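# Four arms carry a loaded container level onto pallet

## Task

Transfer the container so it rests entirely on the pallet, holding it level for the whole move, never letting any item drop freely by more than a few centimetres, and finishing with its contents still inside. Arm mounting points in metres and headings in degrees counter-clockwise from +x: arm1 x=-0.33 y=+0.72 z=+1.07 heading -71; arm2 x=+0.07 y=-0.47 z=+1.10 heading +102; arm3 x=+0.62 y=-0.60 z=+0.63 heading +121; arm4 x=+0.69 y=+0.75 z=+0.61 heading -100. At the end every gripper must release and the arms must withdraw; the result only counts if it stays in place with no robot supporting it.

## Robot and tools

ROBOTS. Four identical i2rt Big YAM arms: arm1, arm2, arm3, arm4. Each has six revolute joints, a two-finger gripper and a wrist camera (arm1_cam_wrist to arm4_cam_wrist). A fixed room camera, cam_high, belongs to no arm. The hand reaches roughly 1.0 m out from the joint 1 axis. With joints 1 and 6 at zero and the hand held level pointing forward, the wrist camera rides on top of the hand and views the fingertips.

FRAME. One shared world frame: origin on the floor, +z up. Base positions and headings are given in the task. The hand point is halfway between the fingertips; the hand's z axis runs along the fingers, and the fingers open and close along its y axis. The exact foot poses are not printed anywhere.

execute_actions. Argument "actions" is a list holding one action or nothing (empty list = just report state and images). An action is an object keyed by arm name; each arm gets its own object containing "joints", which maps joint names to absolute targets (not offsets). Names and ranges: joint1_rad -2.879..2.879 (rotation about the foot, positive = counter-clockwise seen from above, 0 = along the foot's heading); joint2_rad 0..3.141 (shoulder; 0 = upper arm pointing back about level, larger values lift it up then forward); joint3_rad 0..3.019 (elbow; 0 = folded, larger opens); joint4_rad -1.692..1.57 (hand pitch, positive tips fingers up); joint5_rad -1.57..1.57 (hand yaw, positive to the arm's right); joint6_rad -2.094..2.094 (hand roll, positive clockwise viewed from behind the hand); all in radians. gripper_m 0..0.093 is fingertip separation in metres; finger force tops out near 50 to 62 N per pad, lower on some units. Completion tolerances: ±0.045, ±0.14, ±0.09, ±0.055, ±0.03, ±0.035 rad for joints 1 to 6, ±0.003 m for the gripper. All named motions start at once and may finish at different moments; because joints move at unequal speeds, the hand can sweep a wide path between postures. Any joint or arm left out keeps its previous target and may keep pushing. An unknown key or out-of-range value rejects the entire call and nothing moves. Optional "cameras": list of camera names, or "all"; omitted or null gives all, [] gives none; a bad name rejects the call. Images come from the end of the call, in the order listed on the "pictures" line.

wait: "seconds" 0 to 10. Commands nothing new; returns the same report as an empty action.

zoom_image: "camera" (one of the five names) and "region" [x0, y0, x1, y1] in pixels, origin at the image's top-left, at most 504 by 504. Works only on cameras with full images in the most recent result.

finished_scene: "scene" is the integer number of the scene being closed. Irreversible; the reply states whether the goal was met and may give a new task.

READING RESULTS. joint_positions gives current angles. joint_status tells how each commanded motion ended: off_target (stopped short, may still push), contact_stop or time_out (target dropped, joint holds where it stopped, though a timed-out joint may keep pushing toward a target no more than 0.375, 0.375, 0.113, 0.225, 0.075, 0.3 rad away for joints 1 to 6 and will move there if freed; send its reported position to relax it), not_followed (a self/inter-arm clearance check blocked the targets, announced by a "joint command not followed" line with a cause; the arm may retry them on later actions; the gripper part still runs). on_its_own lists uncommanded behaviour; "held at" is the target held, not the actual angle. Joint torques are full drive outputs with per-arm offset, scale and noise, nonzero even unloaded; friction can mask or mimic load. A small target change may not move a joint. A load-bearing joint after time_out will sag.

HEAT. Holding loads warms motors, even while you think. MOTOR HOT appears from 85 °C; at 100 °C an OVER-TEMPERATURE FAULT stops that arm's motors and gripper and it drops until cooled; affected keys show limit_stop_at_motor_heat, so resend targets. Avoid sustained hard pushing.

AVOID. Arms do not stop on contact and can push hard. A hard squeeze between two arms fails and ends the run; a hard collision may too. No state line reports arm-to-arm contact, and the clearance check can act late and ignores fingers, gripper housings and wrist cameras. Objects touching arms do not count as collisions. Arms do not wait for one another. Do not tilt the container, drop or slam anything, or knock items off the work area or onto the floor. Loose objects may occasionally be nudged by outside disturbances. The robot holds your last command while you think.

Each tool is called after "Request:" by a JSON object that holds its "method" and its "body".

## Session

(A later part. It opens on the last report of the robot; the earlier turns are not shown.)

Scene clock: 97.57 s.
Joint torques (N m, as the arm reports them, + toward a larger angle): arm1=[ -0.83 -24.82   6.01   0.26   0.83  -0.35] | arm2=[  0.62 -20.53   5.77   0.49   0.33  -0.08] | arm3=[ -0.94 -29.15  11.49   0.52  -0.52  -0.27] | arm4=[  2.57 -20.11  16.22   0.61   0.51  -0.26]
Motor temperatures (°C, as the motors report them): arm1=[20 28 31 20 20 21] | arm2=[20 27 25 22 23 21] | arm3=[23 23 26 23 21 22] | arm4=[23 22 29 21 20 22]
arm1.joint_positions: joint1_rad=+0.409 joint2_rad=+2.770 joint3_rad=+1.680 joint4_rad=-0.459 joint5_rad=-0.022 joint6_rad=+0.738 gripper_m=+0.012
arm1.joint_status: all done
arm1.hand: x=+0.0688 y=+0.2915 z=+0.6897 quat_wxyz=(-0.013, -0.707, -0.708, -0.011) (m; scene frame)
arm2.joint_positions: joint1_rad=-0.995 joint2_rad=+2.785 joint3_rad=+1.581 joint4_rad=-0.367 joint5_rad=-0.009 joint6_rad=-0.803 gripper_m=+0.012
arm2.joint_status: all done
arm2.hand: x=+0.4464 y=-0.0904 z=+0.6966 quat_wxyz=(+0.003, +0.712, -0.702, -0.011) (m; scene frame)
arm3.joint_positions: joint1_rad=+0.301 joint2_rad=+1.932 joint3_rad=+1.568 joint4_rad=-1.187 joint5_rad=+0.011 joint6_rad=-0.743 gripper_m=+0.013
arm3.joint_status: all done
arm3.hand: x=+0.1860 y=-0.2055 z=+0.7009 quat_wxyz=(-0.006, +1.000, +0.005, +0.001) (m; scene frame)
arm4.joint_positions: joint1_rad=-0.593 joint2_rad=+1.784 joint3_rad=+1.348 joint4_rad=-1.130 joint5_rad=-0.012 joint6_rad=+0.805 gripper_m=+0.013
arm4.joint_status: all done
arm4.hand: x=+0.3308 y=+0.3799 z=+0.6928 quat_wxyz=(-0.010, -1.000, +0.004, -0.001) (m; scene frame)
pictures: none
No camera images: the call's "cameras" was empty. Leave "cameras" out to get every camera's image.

Request:
{"method": "execute_actions", "body": {"actions": [{"arm1":{"joints":{"gripper_m":0.07}},"arm2":{"joints":{"gripper_m":0.07}}}], "cameras": []}}

Request:
{"method": "execute_actions", "body": {"actions": [{"arm1":{"joints":{"joint2_rad":2.52,"joint3_rad":1.52,"joint4_rad":-0.57}},"arm2":{"joints":{"joint2_rad":2.535,"joint3_rad":1.41,"joint4_rad":-0.44}}}], "cameras": ["cam_high"]}}

Request:
{"method": "execute_actions", "body": {"actions": [{"arm1":{"joints":{"joint2_rad":1.5}},"arm2":{"joints":{"joint2_rad":1.5}},"arm3":{"joints":{"joint1_rad":0.158,"joint2_rad":1.81,"joint3_rad":1.301,"joint4_rad":-0.94,"joint6_rad":-0.886}},"arm4":{"joints":{"joint1_rad":-0.42,"joint2_rad":1.654,"joint3_rad":1.077,"joint4_rad":-0.884,"joint6_rad":0.985}}}], "cameras": []}}

Request:
{"method": "execute_actions", "body": {"actions": [{"arm1":{"joints":{"joint2_rad":0.8,"joint4_rad":-1.2}},"arm2":{"joints":{"joint2_rad":0.8,"joint4_rad":-1.2}},"arm3":{"joints":{"joint1_rad":-0.032,"joint2_rad":1.883,"joint3_rad":1.046,"joint4_rad":-0.63,"joint6_rad":-1.076}},"arm4":{"joints":{"joint1_rad":-0.185,"joint2_rad":1.756,"joint3_rad":0.856,"joint4_rad":-0.581,"joint6_rad":1.22}}}], "cameras": ["cam_high"]}}

Scene clock: 112.33 s.
Joint torques (N m, as the arm reports them, + toward a larger angle): arm1=[ -0.97 -24.61   6.03   0.48   0.19  -0.1 ] | arm2=[  0.63 -20.4    5.55   0.52   0.09  -0.08] | arm3=[ -1.01 -28.53  11.42   0.18  -0.55  -0.3 ] | arm4=[  2.56 -19.3   16.26   0.57   0.48  -0.29]
Motor temperatures (°C, as the motors report them): arm1=[20 27 30 20 20 21] | arm2=[20 26 25 22 23 21] | arm3=[23 23 28 23 22 22] | arm4=[23 23 31 21 20 22]
arm1.joint_positions: joint1_rad=+0.409 joint2_rad=+2.769 joint3_rad=+1.681 joint4_rad=-0.461 joint5_rad=-0.004 joint6_rad=+0.718 gripper_m=+0.070
arm1.joint_status: all done
arm1.hand: x=+0.0667 y=+0.2893 z=+0.6901 quat_wxyz=(-0.012, -0.699, -0.715, -0.002) (m; scene frame)
arm2.joint_positions: joint1_rad=-0.995 joint2_rad=+2.785 joint3_rad=+1.583 joint4_rad=-0.367 joint5_rad=-0.004 joint6_rad=-0.803 gripper_m=+0.070
arm2.joint_status: all done
arm2.hand: x=+0.4482 y=-0.0900 z=+0.6969 quat_wxyz=(+0.002, +0.712, -0.702, -0.009) (m; scene frame)
arm3.joint_positions: joint1_rad=+0.302 joint2_rad=+1.932 joint3_rad=+1.568 joint4_rad=-1.180 joint5_rad=+0.011 joint6_rad=-0.740 gripper_m=+0.013
arm3.joint_status: not commanded
arm3.hand: x=+0.1842 y=-0.2048 z=+0.7009 quat_wxyz=(-0.008, +1.000, +0.004, -0.002) (m; scene frame)
arm4.joint_positions: joint1_rad=-0.593 joint2_rad=+1.784 joint3_rad=+1.348 joint4_rad=-1.129 joint5_rad=-0.012 joint6_rad=+0.805 gripper_m=+0.013
arm4.joint_status: not commanded
arm4.hand: x=+0.3306 y=+0.3797 z=+0.6928 quat_wxyz=(-0.011, -1.000, +0.004, +0.000) (m; scene frame)
pictures: none
No camera images: the call's "cameras" was empty. Leave "cameras" out to get every camera's image.

Scene clock: 113.83 s.
Joint torques (N m, as the arm reports them, + toward a larger angle): arm1=[ -1.06 -21.8    5.18   0.44   0.18  -0.13] | arm2=[  0.61 -18.4    4.82  -0.39   0.09  -0.08] | arm3=[ -1.26 -28.88  11.5    0.21  -0.54  -0.29] | arm4=[  2.55 -19.62  16.22   0.57   0.5   -0.27]
Motor temperatures (°C, as the motors report them): arm1=[20 27 30 20 20 21] | arm2=[20 26 25 22 23 21] | arm3=[23 23 28 23 22 22] | arm4=[23 23 31 21 20 22]
arm1.joint_positions: joint1_rad=+0.409 joint2_rad=+2.498 joint3_rad=+1.521 joint4_rad=-0.561 joint5_rad=-0.004 joint6_rad=+0.716 gripper_m=+0.070
arm1.joint_status: all done
arm1.hand: x=+0.0702 y=+0.2854 z=+0.8100 quat_wxyz=(-0.018, -0.699, -0.715, -0.001) (m; scene frame)
arm2.joint_positions: joint1_rad=-0.995 joint2_rad=+2.511 joint3_rad=+1.414 joint4_rad=-0.430 joint5_rad=-0.004 joint6_rad=-0.803 gripper_m=+0.070
arm2.joint_status: all done
arm2.hand: x=+0.4595 y=-0.0809 z=+0.8132 quat_wxyz=(-0.019, +0.712, -0.702, -0.008) (m; scene frame)
arm3.joint_positions: joint1_rad=+0.302 joint2_rad=+1.932 joint3_rad=+1.568 joint4_rad=-1.180 joint5_rad=+0.011 joint6_rad=-0.740 gripper_m=+0.013
arm3.joint_status: not commanded
arm3.hand: x=+0.1842 y=-0.2048 z=+0.7009 quat_wxyz=(-0.008, +1.000, +0.004, -0.002) (m; scene frame)
arm4.joint_positions: joint1_rad=-0.593 joint2_rad=+1.784 joint3_rad=+1.348 joint4_rad=-1.129 joint5_rad=-0.012 joint6_rad=+0.805 gripper_m=+0.013
arm4.joint_status: not commanded
arm4.hand: x=+0.3306 y=+0.3797 z=+0.6928 quat_wxyz=(-0.011, -1.000, +0.004, +0.000) (m; scene frame)
pictures: cam_high
Images, in order (width x height): cam_high 504x504.

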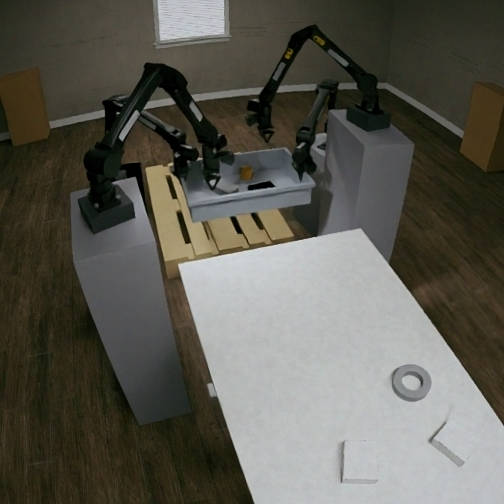

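Scene clock: 115.60 s.
Joint torques (N m, as the arm reports them, + toward a larger angle): arm1=[ -0.85 -15.6   10.49   1.69   0.16  -0.17] | arm2=[  0.49 -11.73  13.09   1.17   0.11  -0.02] | arm3=[ -1.07 -26.42   9.09  -0.48  -0.94  -0.23] | arm4=[  1.13 -16.61  13.55   0.09   0.84  -0.18]
Motor temperatures (°C, as the motors report them): arm1=[20 27 30 20 20 21] | arm2=[20 26 25 22 23 21] | arm3=[23 23 28 23 22 22] | arm4=[23 23 31 21 20 22]
arm1.joint_positions: joint1_rad=+0.409 joint2_rad=+1.492 joint3_rad=+1.515 joint4_rad=-0.563 joint5_rad=-0.004 joint6_rad=+0.715 gripper_m=+0.070
arm1.joint_status: all done
arm1.hand: x=+0.1125 y=+0.2382 z=+1.4654 quat_wxyz=(-0.494, -0.607, -0.623, +0.027) (m; scene frame)
arm2.joint_positions: joint1_rad=-0.995 joint2_rad=+1.469 joint3_rad=+1.403 joint4_rad=-0.430 joint5_rad=-0.004 joint6_rad=-0.803 gripper_m=+0.070
arm2.joint_status: all done
arm2.hand: x=+0.5364 y=-0.0167 z=+1.4709 quat_wxyz=(-0.509, +0.611, -0.606, -0.002) (m; scene frame)
arm3.joint_positions: joint1_rad=+0.154 joint2_rad=+1.890 joint3_rad=+1.258 joint4_rad=-0.917 joint5_rad=+0.021 joint6_rad=-0.873 gripper_m=+0.012
arm3.joint_status: all done
arm3.hand: x=+0.2899 y=-0.1946 z=+0.6198 quat_wxyz=(-0.010, +1.000, -0.003, +0.006) (m; scene frame)
arm4.joint_positions: joint1_rad=-0.417 joint2_rad=+1.725 joint3_rad=+1.026 joint4_rad=-0.875 joint5_rad=-0.019 joint6_rad=+1.001 gripper_m=+0.013
arm4.joint_status: all done
arm4.hand: x=+0.4450 y=+0.3849 z=+0.6161 quat_wxyz=(-0.009, -1.000, +0.014, -0.007) (m; scene frame)
pictures: none
No camera images: the call's "cameras" was empty. Leave "cameras" out to get every camera's image.

Scene clock: 117.30 s.
Joint torques (N m, as the arm reports them, + toward a larger angle): arm1=[-0.94 -1.14  8.46  1.43  0.15 -0.18] | arm2=[ 0.26 -0.74 11.36  0.71  0.11 -0.02] | arm3=[ -0.9  -22.62   6.97  -0.54  -0.63  -0.18] | arm4=[  0.99 -14.35  10.11   0.17   0.44  -0.15]
Motor temperatures (°C, as the motors report them): arm1=[20 27 30 20 20 21] | arm2=[20 26 25 22 23 21] | arm3=[23 23 27 23 22 22] | arm4=[23 23 31 21 20 22]
arm1.joint_positions: joint1_rad=+0.409 joint2_rad=+0.806 joint3_rad=+1.515 joint4_rad=-1.184 joint5_rad=-0.004 joint6_rad=+0.715 gripper_m=+0.070
arm1.joint_status: all done
arm1.hand: x=-0.1139 y=+0.4862 z=+1.6554 quat_wxyz=(-0.521, -0.595, -0.611, +0.028) (m; scene frame)
arm2.joint_positions: joint1_rad=-0.995 joint2_rad=+0.801 joint3_rad=+1.403 joint4_rad=-1.182 joint5_rad=-0.004 joint6_rad=-0.803 gripper_m=+0.070
arm2.joint_status: all done
arm2.hand: x=+0.3111 y=-0.2435 z=+1.6324 quat_wxyz=(-0.473, +0.626, -0.620, -0.002) (m; scene frame)
arm3.joint_positions: joint1_rad=-0.040 joint2_rad=+1.937 joint3_rad=+1.012 joint4_rad=-0.608 joint5_rad=+0.013 joint6_rad=-1.071 gripper_m=+0.012
arm3.joint_status: all done
arm3.hand: x=+0.4008 y=-0.1921 z=+0.5328 quat_wxyz=(-0.015, +1.000, -0.001, +0.002) (m; scene frame)
arm4.joint_positions: joint1_rad=-0.180 joint2_rad=+1.805 joint3_rad=+0.817 joint4_rad=-0.574 joint5_rad=-0.010 joint6_rad=+1.233 gripper_m=+0.013
arm4.joint_status: all done
arm4.hand: x=+0.5537 y=+0.3848 z=+0.5313 quat_wxyz=(-0.010, -1.000, +0.011, -0.001) (m; scene frame)
pictures: cam_high
Images, in order (width x height): cam_high 504x504.

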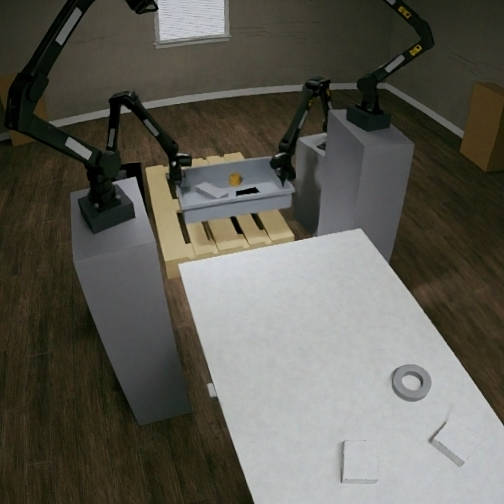

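Request:
{"method": "execute_actions", "body": {"actions": [{"arm3":{"joints":{"joint1_rad":-0.244,"joint2_rad":2.08,"joint3_rad":0.928,"joint4_rad":-0.365,"joint6_rad":-1.285}},"arm4":{"joints":{"joint1_rad":0.064,"joint2_rad":1.992,"joint3_rad":0.785,"joint4_rad":-0.296,"joint6_rad":1.475}}}], "cameras": []}}

Request:
{"method": "execute_actions", "body": {"actions": [{"arm3":{"joints":{"joint1_rad":-0.483,"joint2_rad":2.327,"joint3_rad":0.957,"joint4_rad":-0.15,"joint6_rad":-1.525}},"arm4":{"joints":{"joint1_rad":0.34,"joint2_rad":2.272,"joint3_rad":0.86,"joint4_rad":-0.098,"joint6_rad":1.755}}}], "cameras": []}}

Request:
{"method": "execute_actions", "body": {"actions": [{"arm3":{"joints":{"joint2_rad":2.555,"joint3_rad":1.075,"joint4_rad":-0.04}},"arm4":{"joints":{"joint2_rad":2.505,"joint3_rad":0.97,"joint4_rad":0.023}}}], "cameras": ["arm3_cam_wrist","arm4_cam_wrist","cam_high"]}}

Scene clock: 127.23 s.
Joint torques (N m, as the arm reports them, + toward a larger angle): arm1=[-0.98 -1.67  8.44  1.49  0.16 -0.17] | arm2=[ 0.3  -1.1  11.32  0.73  0.1  -0.02] | arm3=[ -0.76 -22.21   2.78  -0.96  -0.4   -0.11] | arm4=[  0.27 -16.15   4.85   0.03   0.41  -0.12]
Motor temperatures (°C, as the motors report them): arm1=[20 26 31 20 19 21] | arm2=[20 25 26 22 23 21] | arm3=[23 23 26 23 22 22] | arm4=[23 23 29 21 20 22]
arm1.joint_positions: joint1_rad=+0.409 joint2_rad=+0.806 joint3_rad=+1.515 joint4_rad=-1.184 joint5_rad=-0.004 joint6_rad=+0.715 gripper_m=+0.070
arm1.joint_status: not commanded
arm1.hand: x=-0.1139 y=+0.4862 z=+1.6554 quat_wxyz=(-0.521, -0.595, -0.611, +0.028) (m; scene frame)
arm2.joint_positions: joint1_rad=-0.995 joint2_rad=+0.801 joint3_rad=+1.403 joint4_rad=-1.182 joint5_rad=-0.004 joint6_rad=-0.803 gripper_m=+0.070
arm2.joint_status: not commanded
arm2.hand: x=+0.3111 y=-0.2435 z=+1.6324 quat_wxyz=(-0.473, +0.626, -0.620, -0.002) (m; scene frame)
arm3.joint_positions: joint1_rad=-0.251 joint2_rad=+2.133 joint3_rad=+0.922 joint4_rad=-0.334 joint5_rad=+0.008 joint6_rad=-1.288 gripper_m=+0.013
arm3.joint_status: all done
arm3.hand: x=+0.5014 y=-0.1932 z=+0.4360 quat_wxyz=(-0.008, +1.000, +0.002, +0.005) (m; scene frame)
arm4.joint_positions: joint1_rad=+0.074 joint2_rad=+2.052 joint3_rad=+0.770 joint4_rad=-0.287 joint5_rad=-0.009 joint6_rad=+1.484 gripper_m=+0.013
arm4.joint_status: all done
arm4.hand: x=+0.6513 y=+0.3827 z=+0.4355 quat_wxyz=(-0.006, -1.000, +0.010, -0.003) (m; scene frame)
pictures: none
No camera images: the call's "cameras" was empty. Leave "cameras" out to get every camera's image.

Scene clock: 128.43 s.
Joint torques (N m, as the arm reports them, + toward a larger angle): arm1=[-0.84 -1.69  8.45  1.49  0.15 -0.17] | arm2=[ 0.34 -1.01 11.32  0.71  0.11 -0.02] | arm3=[ -0.42 -21.67   1.05  -0.77  -0.03  -0.11] | arm4=[  0.24 -16.38   1.7   -0.02   0.04  -0.12]
Motor temperatures (°C, as the motors report them): arm1=[20 26 31 20 19 21] | arm2=[20 25 26 22 23 21] | arm3=[23 23 26 23 22 22] | arm4=[23 23 29 21 20 22]
arm1.joint_positions: joint1_rad=+0.409 joint2_rad=+0.806 joint3_rad=+1.515 joint4_rad=-1.184 joint5_rad=-0.004 joint6_rad=+0.715 gripper_m=+0.070
arm1.joint_status: not commanded
arm1.hand: x=-0.1139 y=+0.4862 z=+1.6554 quat_wxyz=(-0.521, -0.595, -0.611, +0.028) (m; scene frame)
arm2.joint_positions: joint1_rad=-0.995 joint2_rad=+0.801 joint3_rad=+1.403 joint4_rad=-1.182 joint5_rad=-0.004 joint6_rad=-0.803 gripper_m=+0.070
arm2.joint_status: not commanded
arm2.hand: x=+0.3111 y=-0.2435 z=+1.6324 quat_wxyz=(-0.473, +0.626, -0.620, -0.002) (m; scene frame)
arm3.joint_positions: joint1_rad=-0.494 joint2_rad=+2.372 joint3_rad=+0.956 joint4_rad=-0.124 joint5_rad=-0.001 joint6_rad=-1.527 gripper_m=+0.013
arm3.joint_status: all done
arm3.hand: x=+0.6022 y=-0.1925 z=+0.3476 quat_wxyz=(-0.010, +1.000, +0.000, +0.004) (m; scene frame)
arm4.joint_positions: joint1_rad=+0.353 joint2_rad=+2.327 joint3_rad=+0.857 joint4_rad=-0.086 joint5_rad=-0.001 joint6_rad=+1.765 gripper_m=+0.013
arm4.joint_status: all done
arm4.hand: x=+0.7522 y=+0.3794 z=+0.3457 quat_wxyz=(-0.012, -1.000, +0.011, +0.000) (m; scene frame)
pictures: none
No camera images: the call's "cameras" was empty. Leave "cameras" out to get every camera's image.

Scene clock: 129.43 s.
Joint torques (N m, as the arm reports them, + toward a larger angle): arm1=[-0.91 -1.59  8.46  1.5   0.15 -0.17] | arm2=[ 0.35 -1.02 11.33  0.7   0.11 -0.02] | arm3=[ -0.72 -22.97  -0.47  -0.6   -0.01  -0.12] | arm4=[  0.27 -17.18  -0.04   0.09   0.03  -0.11]
Motor temperatures (°C, as the motors report them): arm1=[20 26 31 20 19 21] | arm2=[20 25 26 22 23 21] | arm3=[23 23 26 23 22 22] | arm4=[23 23 29 21 20 22]
arm1.joint_positions: joint1_rad=+0.409 joint2_rad=+0.806 joint3_rad=+1.515 joint4_rad=-1.184 joint5_rad=-0.004 joint6_rad=+0.715 gripper_m=+0.070
arm1.joint_status: not commanded
arm1.hand: x=-0.1139 y=+0.4862 z=+1.6554 quat_wxyz=(-0.521, -0.595, -0.611, +0.028) (m; scene frame)
arm2.joint_positions: joint1_rad=-0.995 joint2_rad=+0.801 joint3_rad=+1.403 joint4_rad=-1.182 joint5_rad=-0.004 joint6_rad=-0.803 gripper_m=+0.070
arm2.joint_status: not commanded
arm2.hand: x=+0.3111 y=-0.2435 z=+1.6324 quat_wxyz=(-0.473, +0.626, -0.620, -0.002) (m; scene frame)
arm3.joint_positions: joint1_rad=-0.492 joint2_rad=+2.602 joint3_rad=+1.084 joint4_rad=-0.016 joint5_rad=-0.002 joint6_rad=-1.523 gripper_m=+0.013
arm3.joint_status: all done
arm3.hand: x=+0.6019 y=-0.1901 z=+0.2653 quat_wxyz=(-0.013, +1.000, -0.001, +0.003) (m; scene frame)
arm4.joint_positions: joint1_rad=+0.353 joint2_rad=+2.563 joint3_rad=+0.971 joint4_rad=+0.031 joint5_rad=-0.001 joint6_rad=+1.764 gripper_m=+0.012
arm4.joint_status: all done
arm4.hand: x=+0.7514 y=+0.3813 z=+0.2649 quat_wxyz=(-0.009, -1.000, +0.011, +0.001) (m; scene frame)
pictures: arm3_cam_wrist, arm4_cam_wrist, cam_high
Images, in order (width x height): arm3_cam_wrist 504x504, arm4_cam_wrist 504x504, cam_high 504x504.

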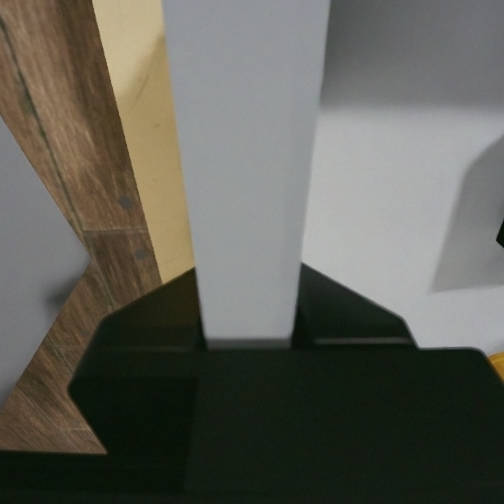

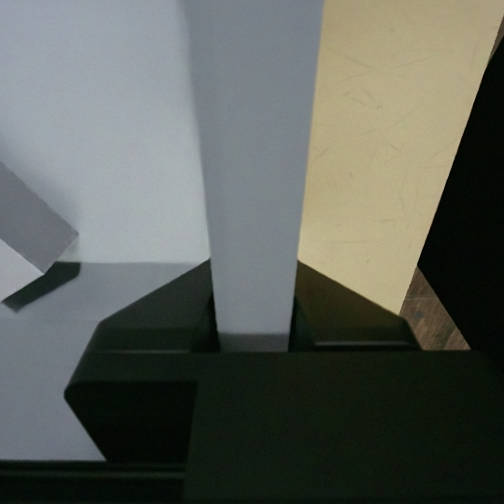

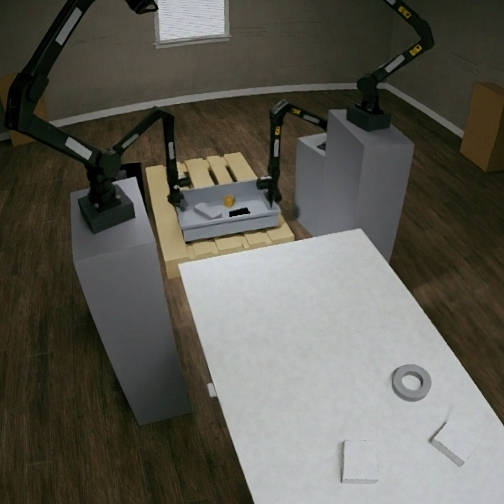

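Request:
{"method": "execute_actions", "body": {"actions": [{"arm3":{"joints":{"joint2_rad":2.675,"joint3_rad":1.208,"joint4_rad":-0.065}},"arm4":{"joints":{"joint2_rad":2.632,"joint3_rad":0.995,"joint4_rad":0.12}}}], "cameras": []}}

Request:
{"method": "execute_actions", "body": {"actions": [{"arm3":{"joints":{"joint2_rad":2.755,"joint3_rad":1.24,"joint4_rad":-0.055}},"arm4":{"joints":{"joint2_rad":2.72,"joint3_rad":1.028,"joint4_rad":0.135}}}], "cameras": []}}

Scene clock: 139.47 s.
Joint torques (N m, as the arm reports them, + toward a larger angle): arm1=[-0.89 -1.7   8.42  1.5   0.15 -0.17] | arm2=[ 0.27 -1.   11.34  0.71  0.11 -0.02] | arm3=[ -1.05 -23.02  -0.38  -1.31   0.14  -0.13] | arm4=[  0.23 -16.4   -1.1    0.16  -0.04  -0.08]
Motor temperatures (°C, as the motors report them): arm1=[20 25 31 20 19 21] | arm2=[20 25 27 22 23 21] | arm3=[23 23 25 23 22 22] | arm4=[23 23 27 21 20 22]
arm1.joint_positions: joint1_rad=+0.409 joint2_rad=+0.806 joint3_rad=+1.515 joint4_rad=-1.184 joint5_rad=-0.004 joint6_rad=+0.715 gripper_m=+0.070
arm1.joint_status: not commanded
arm1.hand: x=-0.1139 y=+0.4862 z=+1.6554 quat_wxyz=(-0.521, -0.595, -0.611, +0.028) (m; scene frame)
arm2.joint_positions: joint1_rad=-0.995 joint2_rad=+0.801 joint3_rad=+1.403 joint4_rad=-1.182 joint5_rad=-0.004 joint6_rad=-0.803 gripper_m=+0.070
arm2.joint_status: not commanded
arm2.hand: x=+0.3111 y=-0.2435 z=+1.6324 quat_wxyz=(-0.473, +0.626, -0.620, -0.002) (m; scene frame)
arm3.joint_positions: joint1_rad=-0.490 joint2_rad=+2.718 joint3_rad=+1.216 joint4_rad=-0.025 joint5_rad=-0.004 joint6_rad=-1.525 gripper_m=+0.012
arm3.joint_status: all done
arm3.hand: x=+0.6001 y=-0.1696 z=+0.2228 quat_wxyz=(-0.016, +1.000, +0.001, +0.002) (m; scene frame)
arm4.joint_positions: joint1_rad=+0.353 joint2_rad=+2.683 joint3_rad=+0.997 joint4_rad=+0.124 joint5_rad=+0.001 joint6_rad=+1.760 gripper_m=+0.012
arm4.joint_status: all done
arm4.hand: x=+0.7475 y=+0.4011 z=+0.2238 quat_wxyz=(-0.009, -1.000, +0.009, +0.002) (m; scene frame)
pictures: none
No camera images: the call's "cameras" was empty. Leave "cameras" out to get every camera's image.

Scene clock: 140.10 s.
Joint torques (N m, as the arm reports them, + toward a larger angle): arm1=[-1.   -1.59  8.43  1.46  0.16 -0.17] | arm2=[ 0.31 -0.94 11.33  0.7   0.1  -0.02] | arm3=[ -0.96 -19.05   0.59  -0.84   0.04  -0.12] | arm4=[  0.27 -13.27  -0.61   0.39  -0.03  -0.07]
Motor temperatures (°C, as the motors report them): arm1=[20 25 31 20 19 21] | arm2=[20 25 27 22 23 21] | arm3=[23 23 25 23 22 22] | arm4=[23 23 27 21 20 22]
arm1.joint_positions: joint1_rad=+0.409 joint2_rad=+0.806 joint3_rad=+1.515 joint4_rad=-1.184 joint5_rad=-0.004 joint6_rad=+0.715 gripper_m=+0.070
arm1.joint_status: not commanded
arm1.hand: x=-0.1139 y=+0.4862 z=+1.6554 quat_wxyz=(-0.521, -0.595, -0.611, +0.028) (m; scene frame)
arm2.joint_positions: joint1_rad=-0.995 joint2_rad=+0.801 joint3_rad=+1.403 joint4_rad=-1.182 joint5_rad=-0.004 joint6_rad=-0.803 gripper_m=+0.070
arm2.joint_status: not commanded
arm2.hand: x=+0.3111 y=-0.2435 z=+1.6324 quat_wxyz=(-0.473, +0.626, -0.620, -0.002) (m; scene frame)
arm3.joint_positions: joint1_rad=-0.489 joint2_rad=+2.746 joint3_rad=+1.235 joint4_rad=-0.025 joint5_rad=-0.003 joint6_rad=-1.525 gripper_m=+0.012
arm3.joint_status: all done
arm3.hand: x=+0.6004 y=-0.1727 z=+0.2123 quat_wxyz=(-0.012, +1.000, +0.001, +0.003) (m; scene frame)
arm4.joint_positions: joint1_rad=+0.353 joint2_rad=+2.718 joint3_rad=+1.024 joint4_rad=+0.135 joint5_rad=+0.001 joint6_rad=+1.760 gripper_m=+0.012
arm4.joint_status: all done
arm4.hand: x=+0.7477 y=+0.3999 z=+0.2112 quat_wxyz=(-0.010, -1.000, +0.009, +0.001) (m; scene frame)
pictures: none
No camera images: the call's "cameras" was empty. Leave "cameras" out to get every camera's image.

Request:
{"method": "execute_actions", "body": {"actions": []}}

Request:
{"method": "execute_actions", "body": {"actions": [{"arm3":{"joints":{"gripper_m":0.09}},"arm4":{"joints":{"gripper_m":0.09}}}], "cameras": ["cam_high"]}}

Request:
{"method": "execute_actions", "body": {"actions": [{"arm3":{"joints":{"joint2_rad":2.43,"joint3_rad":1.022,"joint4_rad":-0.17}},"arm4":{"joints":{"joint2_rad":2.39,"joint3_rad":0.813,"joint4_rad":0.0}}}]}}

Scene clock: 153.87 s.
Joint torques (N m, as the arm reports them, + toward a larger angle): arm1=[-0.84 -1.63  8.43  1.5   0.16 -0.18] | arm2=[ 0.27 -1.08 11.33  0.71  0.11 -0.02] | arm3=[ -1.11 -19.14   0.52  -0.81   0.02  -0.1 ] | arm4=[  0.24 -13.27  -0.61   0.39  -0.03  -0.07]
Motor temperatures (°C, as the motors report them): arm1=[20 24 31 20 19 21] | arm2=[20 24 27 22 23 21] | arm3=[23 23 24 23 21 22] | arm4=[23 23 26 21 20 22]
arm1.joint_positions: joint1_rad=+0.409 joint2_rad=+0.806 joint3_rad=+1.515 joint4_rad=-1.184 joint5_rad=-0.004 joint6_rad=+0.715 gripper_m=+0.070
arm1.joint_status: not commanded
arm1.hand: x=-0.1139 y=+0.4862 z=+1.6554 quat_wxyz=(-0.521, -0.595, -0.611, +0.028) (m; scene frame)
arm2.joint_positions: joint1_rad=-0.995 joint2_rad=+0.801 joint3_rad=+1.403 joint4_rad=-1.182 joint5_rad=-0.004 joint6_rad=-0.803 gripper_m=+0.070
arm2.joint_status: not commanded
arm2.hand: x=+0.3111 y=-0.2435 z=+1.6324 quat_wxyz=(-0.473, +0.626, -0.620, -0.002) (m; scene frame)
arm3.joint_positions: joint1_rad=-0.489 joint2_rad=+2.746 joint3_rad=+1.235 joint4_rad=-0.025 joint5_rad=-0.003 joint6_rad=-1.525 gripper_m=+0.012
arm3.joint_status: all done
arm3.hand: x=+0.6004 y=-0.1727 z=+0.2123 quat_wxyz=(-0.012, +1.000, +0.001, +0.003) (m; scene frame)
arm4.joint_positions: joint1_rad=+0.353 joint2_rad=+2.718 joint3_rad=+1.024 joint4_rad=+0.135 joint5_rad=+0.001 joint6_rad=+1.760 gripper_m=+0.012
arm4.joint_status: all done
arm4.hand: x=+0.7477 y=+0.3999 z=+0.2112 quat_wxyz=(-0.010, -1.000, +0.009, +0.001) (m; scene frame)
pictures: arm1_cam_wrist, arm2_cam_wrist, arm3_cam_wrist, arm4_cam_wrist, cam_high
Images, in order (width x height): arm1_cam_wrist 504x504, arm2_cam_wrist 504x504, arm3_cam_wrist 504x504, arm4_cam_wrist 504x504, cam_high 504x504.

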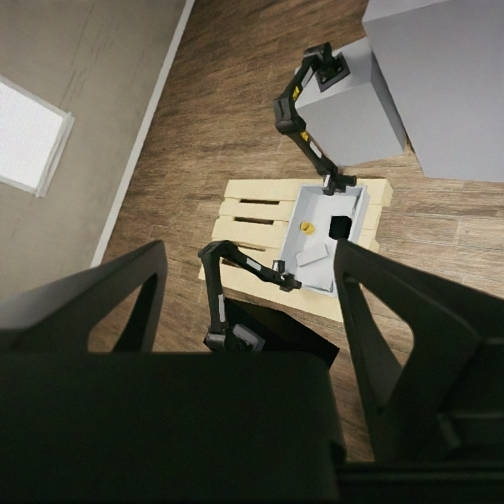

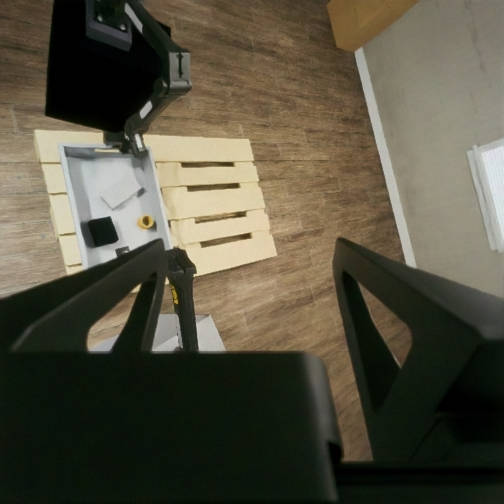

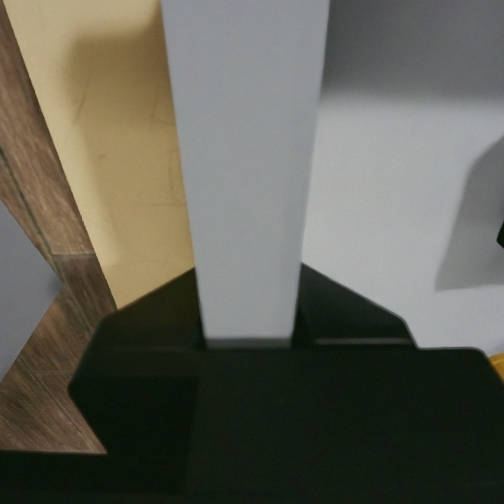

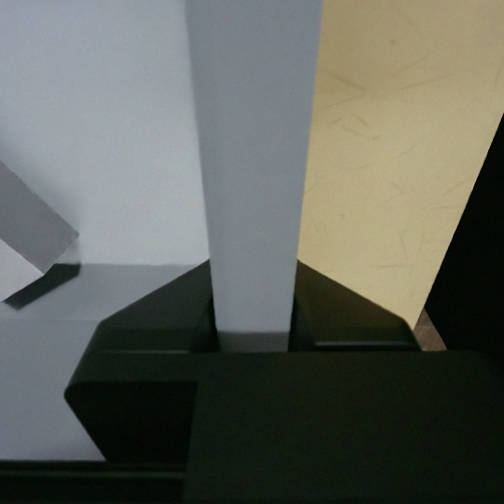

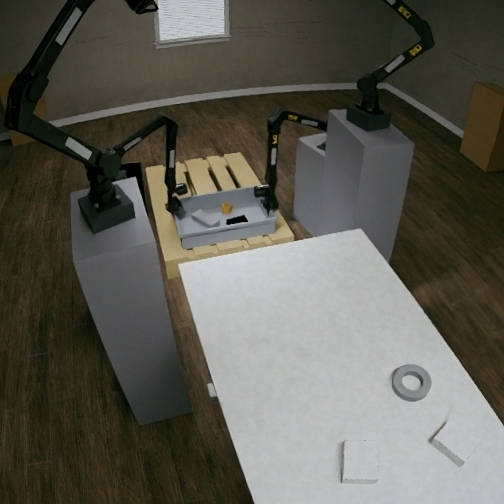

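Scene clock: 154.57 s.
Joint torques (N m, as the arm reports them, + toward a larger angle): arm1=[-0.85 -1.7   8.45  1.5   0.16 -0.17] | arm2=[ 0.3  -1.02 11.32  0.71  0.11 -0.03] | arm3=[ -1.15 -19.09   0.44   0.04   0.02  -0.13] | arm4=[  0.27 -13.31  -0.66   0.38  -0.03  -0.07]
Motor temperatures (°C, as the motors report them): arm1=[20 24 31 20 19 21] | arm2=[20 24 27 22 23 21] | arm3=[23 23 24 23 21 22] | arm4=[23 23 26 21 20 22]
arm1.joint_positions: joint1_rad=+0.409 joint2_rad=+0.806 joint3_rad=+1.515 joint4_rad=-1.184 joint5_rad=-0.004 joint6_rad=+0.715 gripper_m=+0.070
arm1.joint_status: not commanded
arm1.hand: x=-0.1139 y=+0.4862 z=+1.6554 quat_wxyz=(-0.521, -0.595, -0.611, +0.028) (m; scene frame)
arm2.joint_positions: joint1_rad=-0.995 joint2_rad=+0.801 joint3_rad=+1.403 joint4_rad=-1.182 joint5_rad=-0.004 joint6_rad=-0.803 gripper_m=+0.070
arm2.joint_status: not commanded
arm2.hand: x=+0.3111 y=-0.2435 z=+1.6324 quat_wxyz=(-0.473, +0.626, -0.620, -0.002) (m; scene frame)
arm3.joint_positions: joint1_rad=-0.489 joint2_rad=+2.747 joint3_rad=+1.237 joint4_rad=-0.043 joint5_rad=-0.003 joint6_rad=-1.525 gripper_m=+0.090
arm3.joint_status: all done
arm3.hand: x=+0.6006 y=-0.1761 z=+0.2120 quat_wxyz=(-0.004, +1.000, +0.001, +0.003) (m; scene frame)
arm4.joint_positions: joint1_rad=+0.352 joint2_rad=+2.718 joint3_rad=+1.025 joint4_rad=+0.135 joint5_rad=+0.001 joint6_rad=+1.760 gripper_m=+0.090
arm4.joint_status: all done
arm4.hand: x=+0.7476 y=+0.3994 z=+0.2111 quat_wxyz=(-0.011, -1.000, +0.009, +0.001) (m; scene frame)
pictures: cam_high
Images, in order (width x height): cam_high 504x504.

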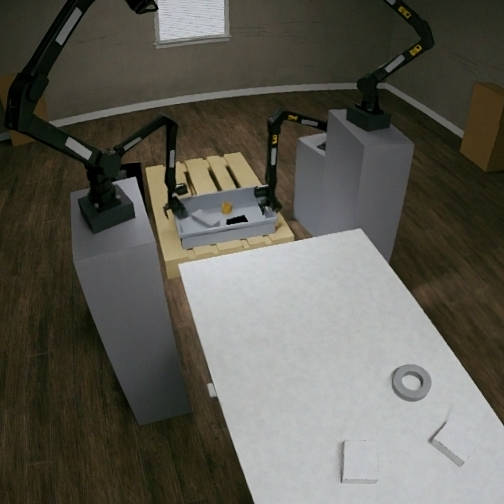

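Scene clock: 155.70 s.
Joint torques (N m, as the arm reports them, + toward a larger angle): arm1=[-0.92 -1.73  8.45  1.48  0.16 -0.17] | arm2=[ 0.27 -1.04 11.32  0.71  0.11 -0.03] | arm3=[ -0.86 -19.14   0.8    0.04  -0.14  -0.11] | arm4=[  0.46 -11.72   0.2    0.03  -0.19  -0.07]
Motor temperatures (°C, as the motors report them): arm1=[20 24 31 20 19 21] | arm2=[20 24 27 22 23 21] | arm3=[23 23 24 23 21 22] | arm4=[23 23 26 21 20 22]
arm1.joint_positions: joint1_rad=+0.409 joint2_rad=+0.806 joint3_rad=+1.515 joint4_rad=-1.184 joint5_rad=-0.004 joint6_rad=+0.715 gripper_m=+0.070
arm1.joint_status: not commanded
arm1.hand: x=-0.1139 y=+0.4862 z=+1.6554 quat_wxyz=(-0.521, -0.595, -0.611, +0.028) (m; scene frame)
arm2.joint_positions: joint1_rad=-0.995 joint2_rad=+0.801 joint3_rad=+1.403 joint4_rad=-1.182 joint5_rad=-0.004 joint6_rad=-0.803 gripper_m=+0.070
arm2.joint_status: not commanded
arm2.hand: x=+0.3111 y=-0.2435 z=+1.6324 quat_wxyz=(-0.473, +0.626, -0.620, -0.002) (m; scene frame)
arm3.joint_positions: joint1_rad=-0.489 joint2_rad=+2.432 joint3_rad=+1.024 joint4_rad=-0.161 joint5_rad=+0.002 joint6_rad=-1.526 gripper_m=+0.090
arm3.joint_status: all done
arm3.hand: x=+0.6007 y=-0.1842 z=+0.3286 quat_wxyz=(+0.004, +1.000, +0.001, +0.005) (m; scene frame)
arm4.joint_positions: joint1_rad=+0.350 joint2_rad=+2.377 joint3_rad=+0.815 joint4_rad=+0.011 joint5_rad=+0.004 joint6_rad=+1.760 gripper_m=+0.090
arm4.joint_status: all done
arm4.hand: x=+0.7467 y=+0.4008 z=+0.3280 quat_wxyz=(-0.015, -1.000, +0.010, +0.002) (m; scene frame)
pictures: arm1_cam_wrist, arm2_cam_wrist, arm3_cam_wrist, arm4_cam_wrist, cam_high
Images, in order (width x height): arm1_cam_wrist 504x504, arm2_cam_wrist 504x504, arm3_cam_wrist 504x504, arm4_cam_wrist 504x504, cam_high 504x504.

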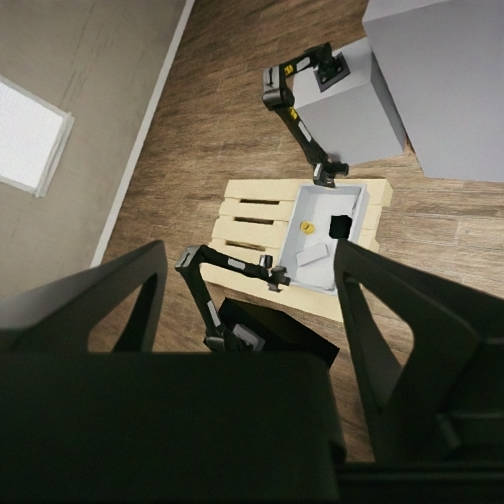

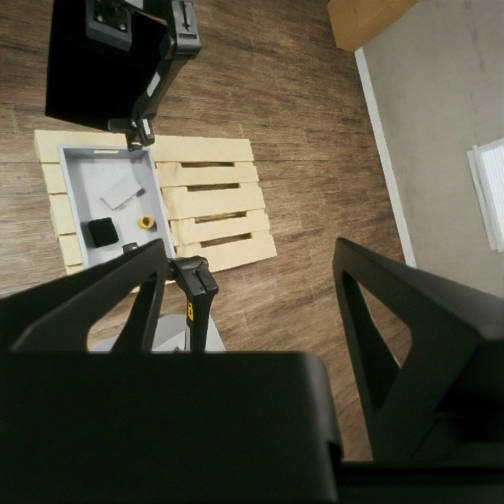

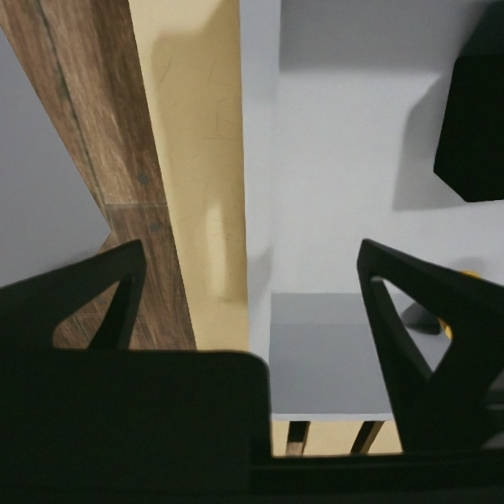

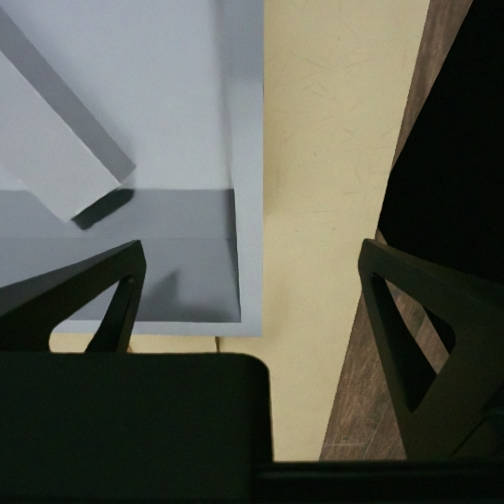

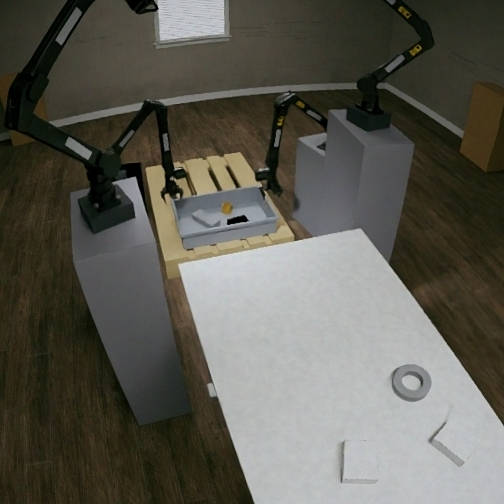

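Request:
{"method": "execute_actions", "body": {"actions": [{"arm3":{"joints":{"joint2_rad":1.0,"joint3_rad":0.9,"joint4_rad":-1.0,"joint6_rad":0}},"arm4":{"joints":{"joint2_rad":1.0,"joint3_rad":0.8,"joint4_rad":-1.0,"joint6_rad":0}}}]}}

Scene clock: 161.67 s.
Joint torques (N m, as the arm reports them, + toward a larger angle): arm1=[-0.84 -1.69  8.42  1.48  0.16 -0.17] | arm2=[ 0.34 -1.01 11.34  0.71  0.11 -0.03] | arm3=[-0.57 -8.03  9.44  0.85 -0.05 -0.01] | arm4=[ 0.52 -4.26 12.05  0.64 -0.3  -0.21]
Motor temperatures (°C, as the motors report them): arm1=[20 24 31 20 19 21] | arm2=[20 24 27 22 23 21] | arm3=[23 23 24 23 21 22] | arm4=[23 23 26 21 20 22]
arm1.joint_positions: joint1_rad=+0.409 joint2_rad=+0.806 joint3_rad=+1.515 joint4_rad=-1.184 joint5_rad=-0.004 joint6_rad=+0.715 gripper_m=+0.070
arm1.joint_status: not commanded
arm1.hand: x=-0.1139 y=+0.4862 z=+1.6554 quat_wxyz=(-0.521, -0.595, -0.611, +0.028) (m; scene frame)
arm2.joint_positions: joint1_rad=-0.995 joint2_rad=+0.801 joint3_rad=+1.403 joint4_rad=-1.182 joint5_rad=-0.004 joint6_rad=-0.803 gripper_m=+0.070
arm2.joint_status: not commanded
arm2.hand: x=+0.3111 y=-0.2435 z=+1.6324 quat_wxyz=(-0.473, +0.626, -0.620, -0.002) (m; scene frame)
arm3.joint_positions: joint1_rad=-0.489 joint2_rad=+1.004 joint3_rad=+0.884 joint4_rad=-0.990 joint5_rad=+0.002 joint6_rad=-0.015 gripper_m=+0.090
arm3.joint_status: all done
arm3.hand: x=+0.5983 y=-0.2305 z=+0.8465 quat_wxyz=(-0.159, +0.711, -0.667, -0.157) (m; scene frame)
arm4.joint_positions: joint1_rad=+0.350 joint2_rad=+0.996 joint3_rad=+0.794 joint4_rad=-0.987 joint5_rad=+0.004 joint6_rad=+0.017 gripper_m=+0.090
arm4.joint_status: all done
arm4.hand: x=+0.7464 y=+0.4169 z=+0.7921 quat_wxyz=(-0.146, -0.639, -0.745, +0.127) (m; scene frame)
pictures: arm1_cam_wrist, arm2_cam_wrist, arm3_cam_wrist, arm4_cam_wrist, cam_high
Images, in order (width x height): arm1_cam_wrist 504x504, arm2_cam_wrist 504x504, arm3_cam_wrist 504x504, arm4_cam_wrist 504x504, cam_high 504x504.

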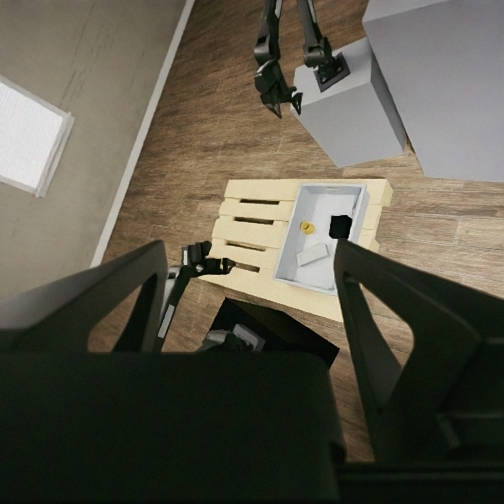

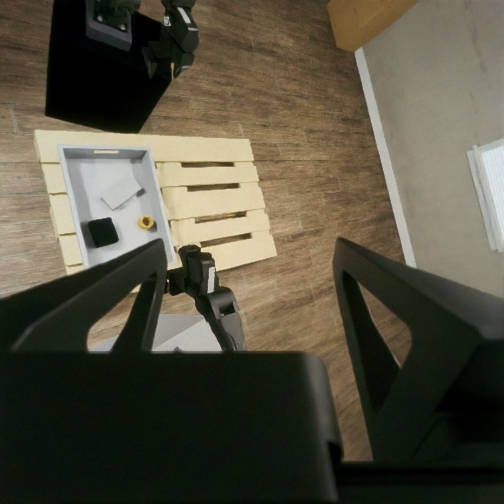

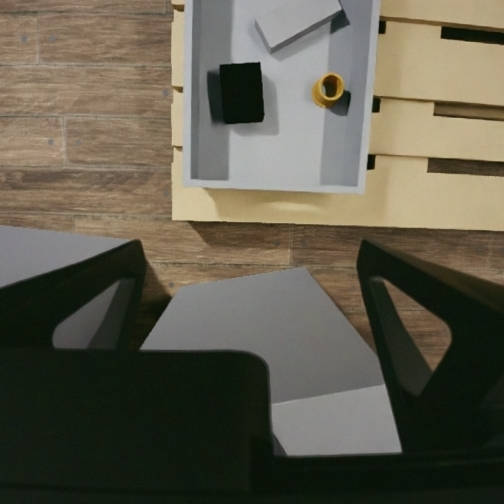

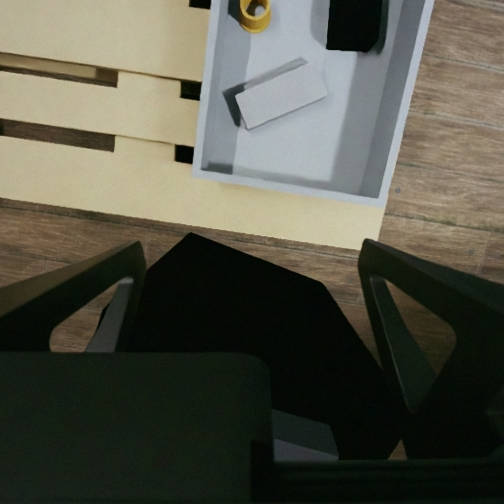

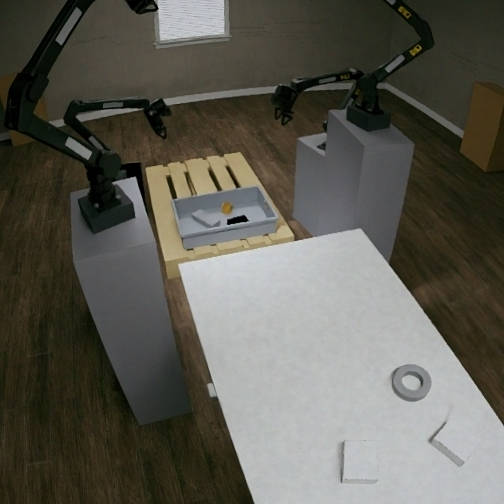

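The tray is fully on the pallet with its load inside.

Request:
{"method": "finished_scene", "body": {"scene": 2}}

The scene is finished: the task was done.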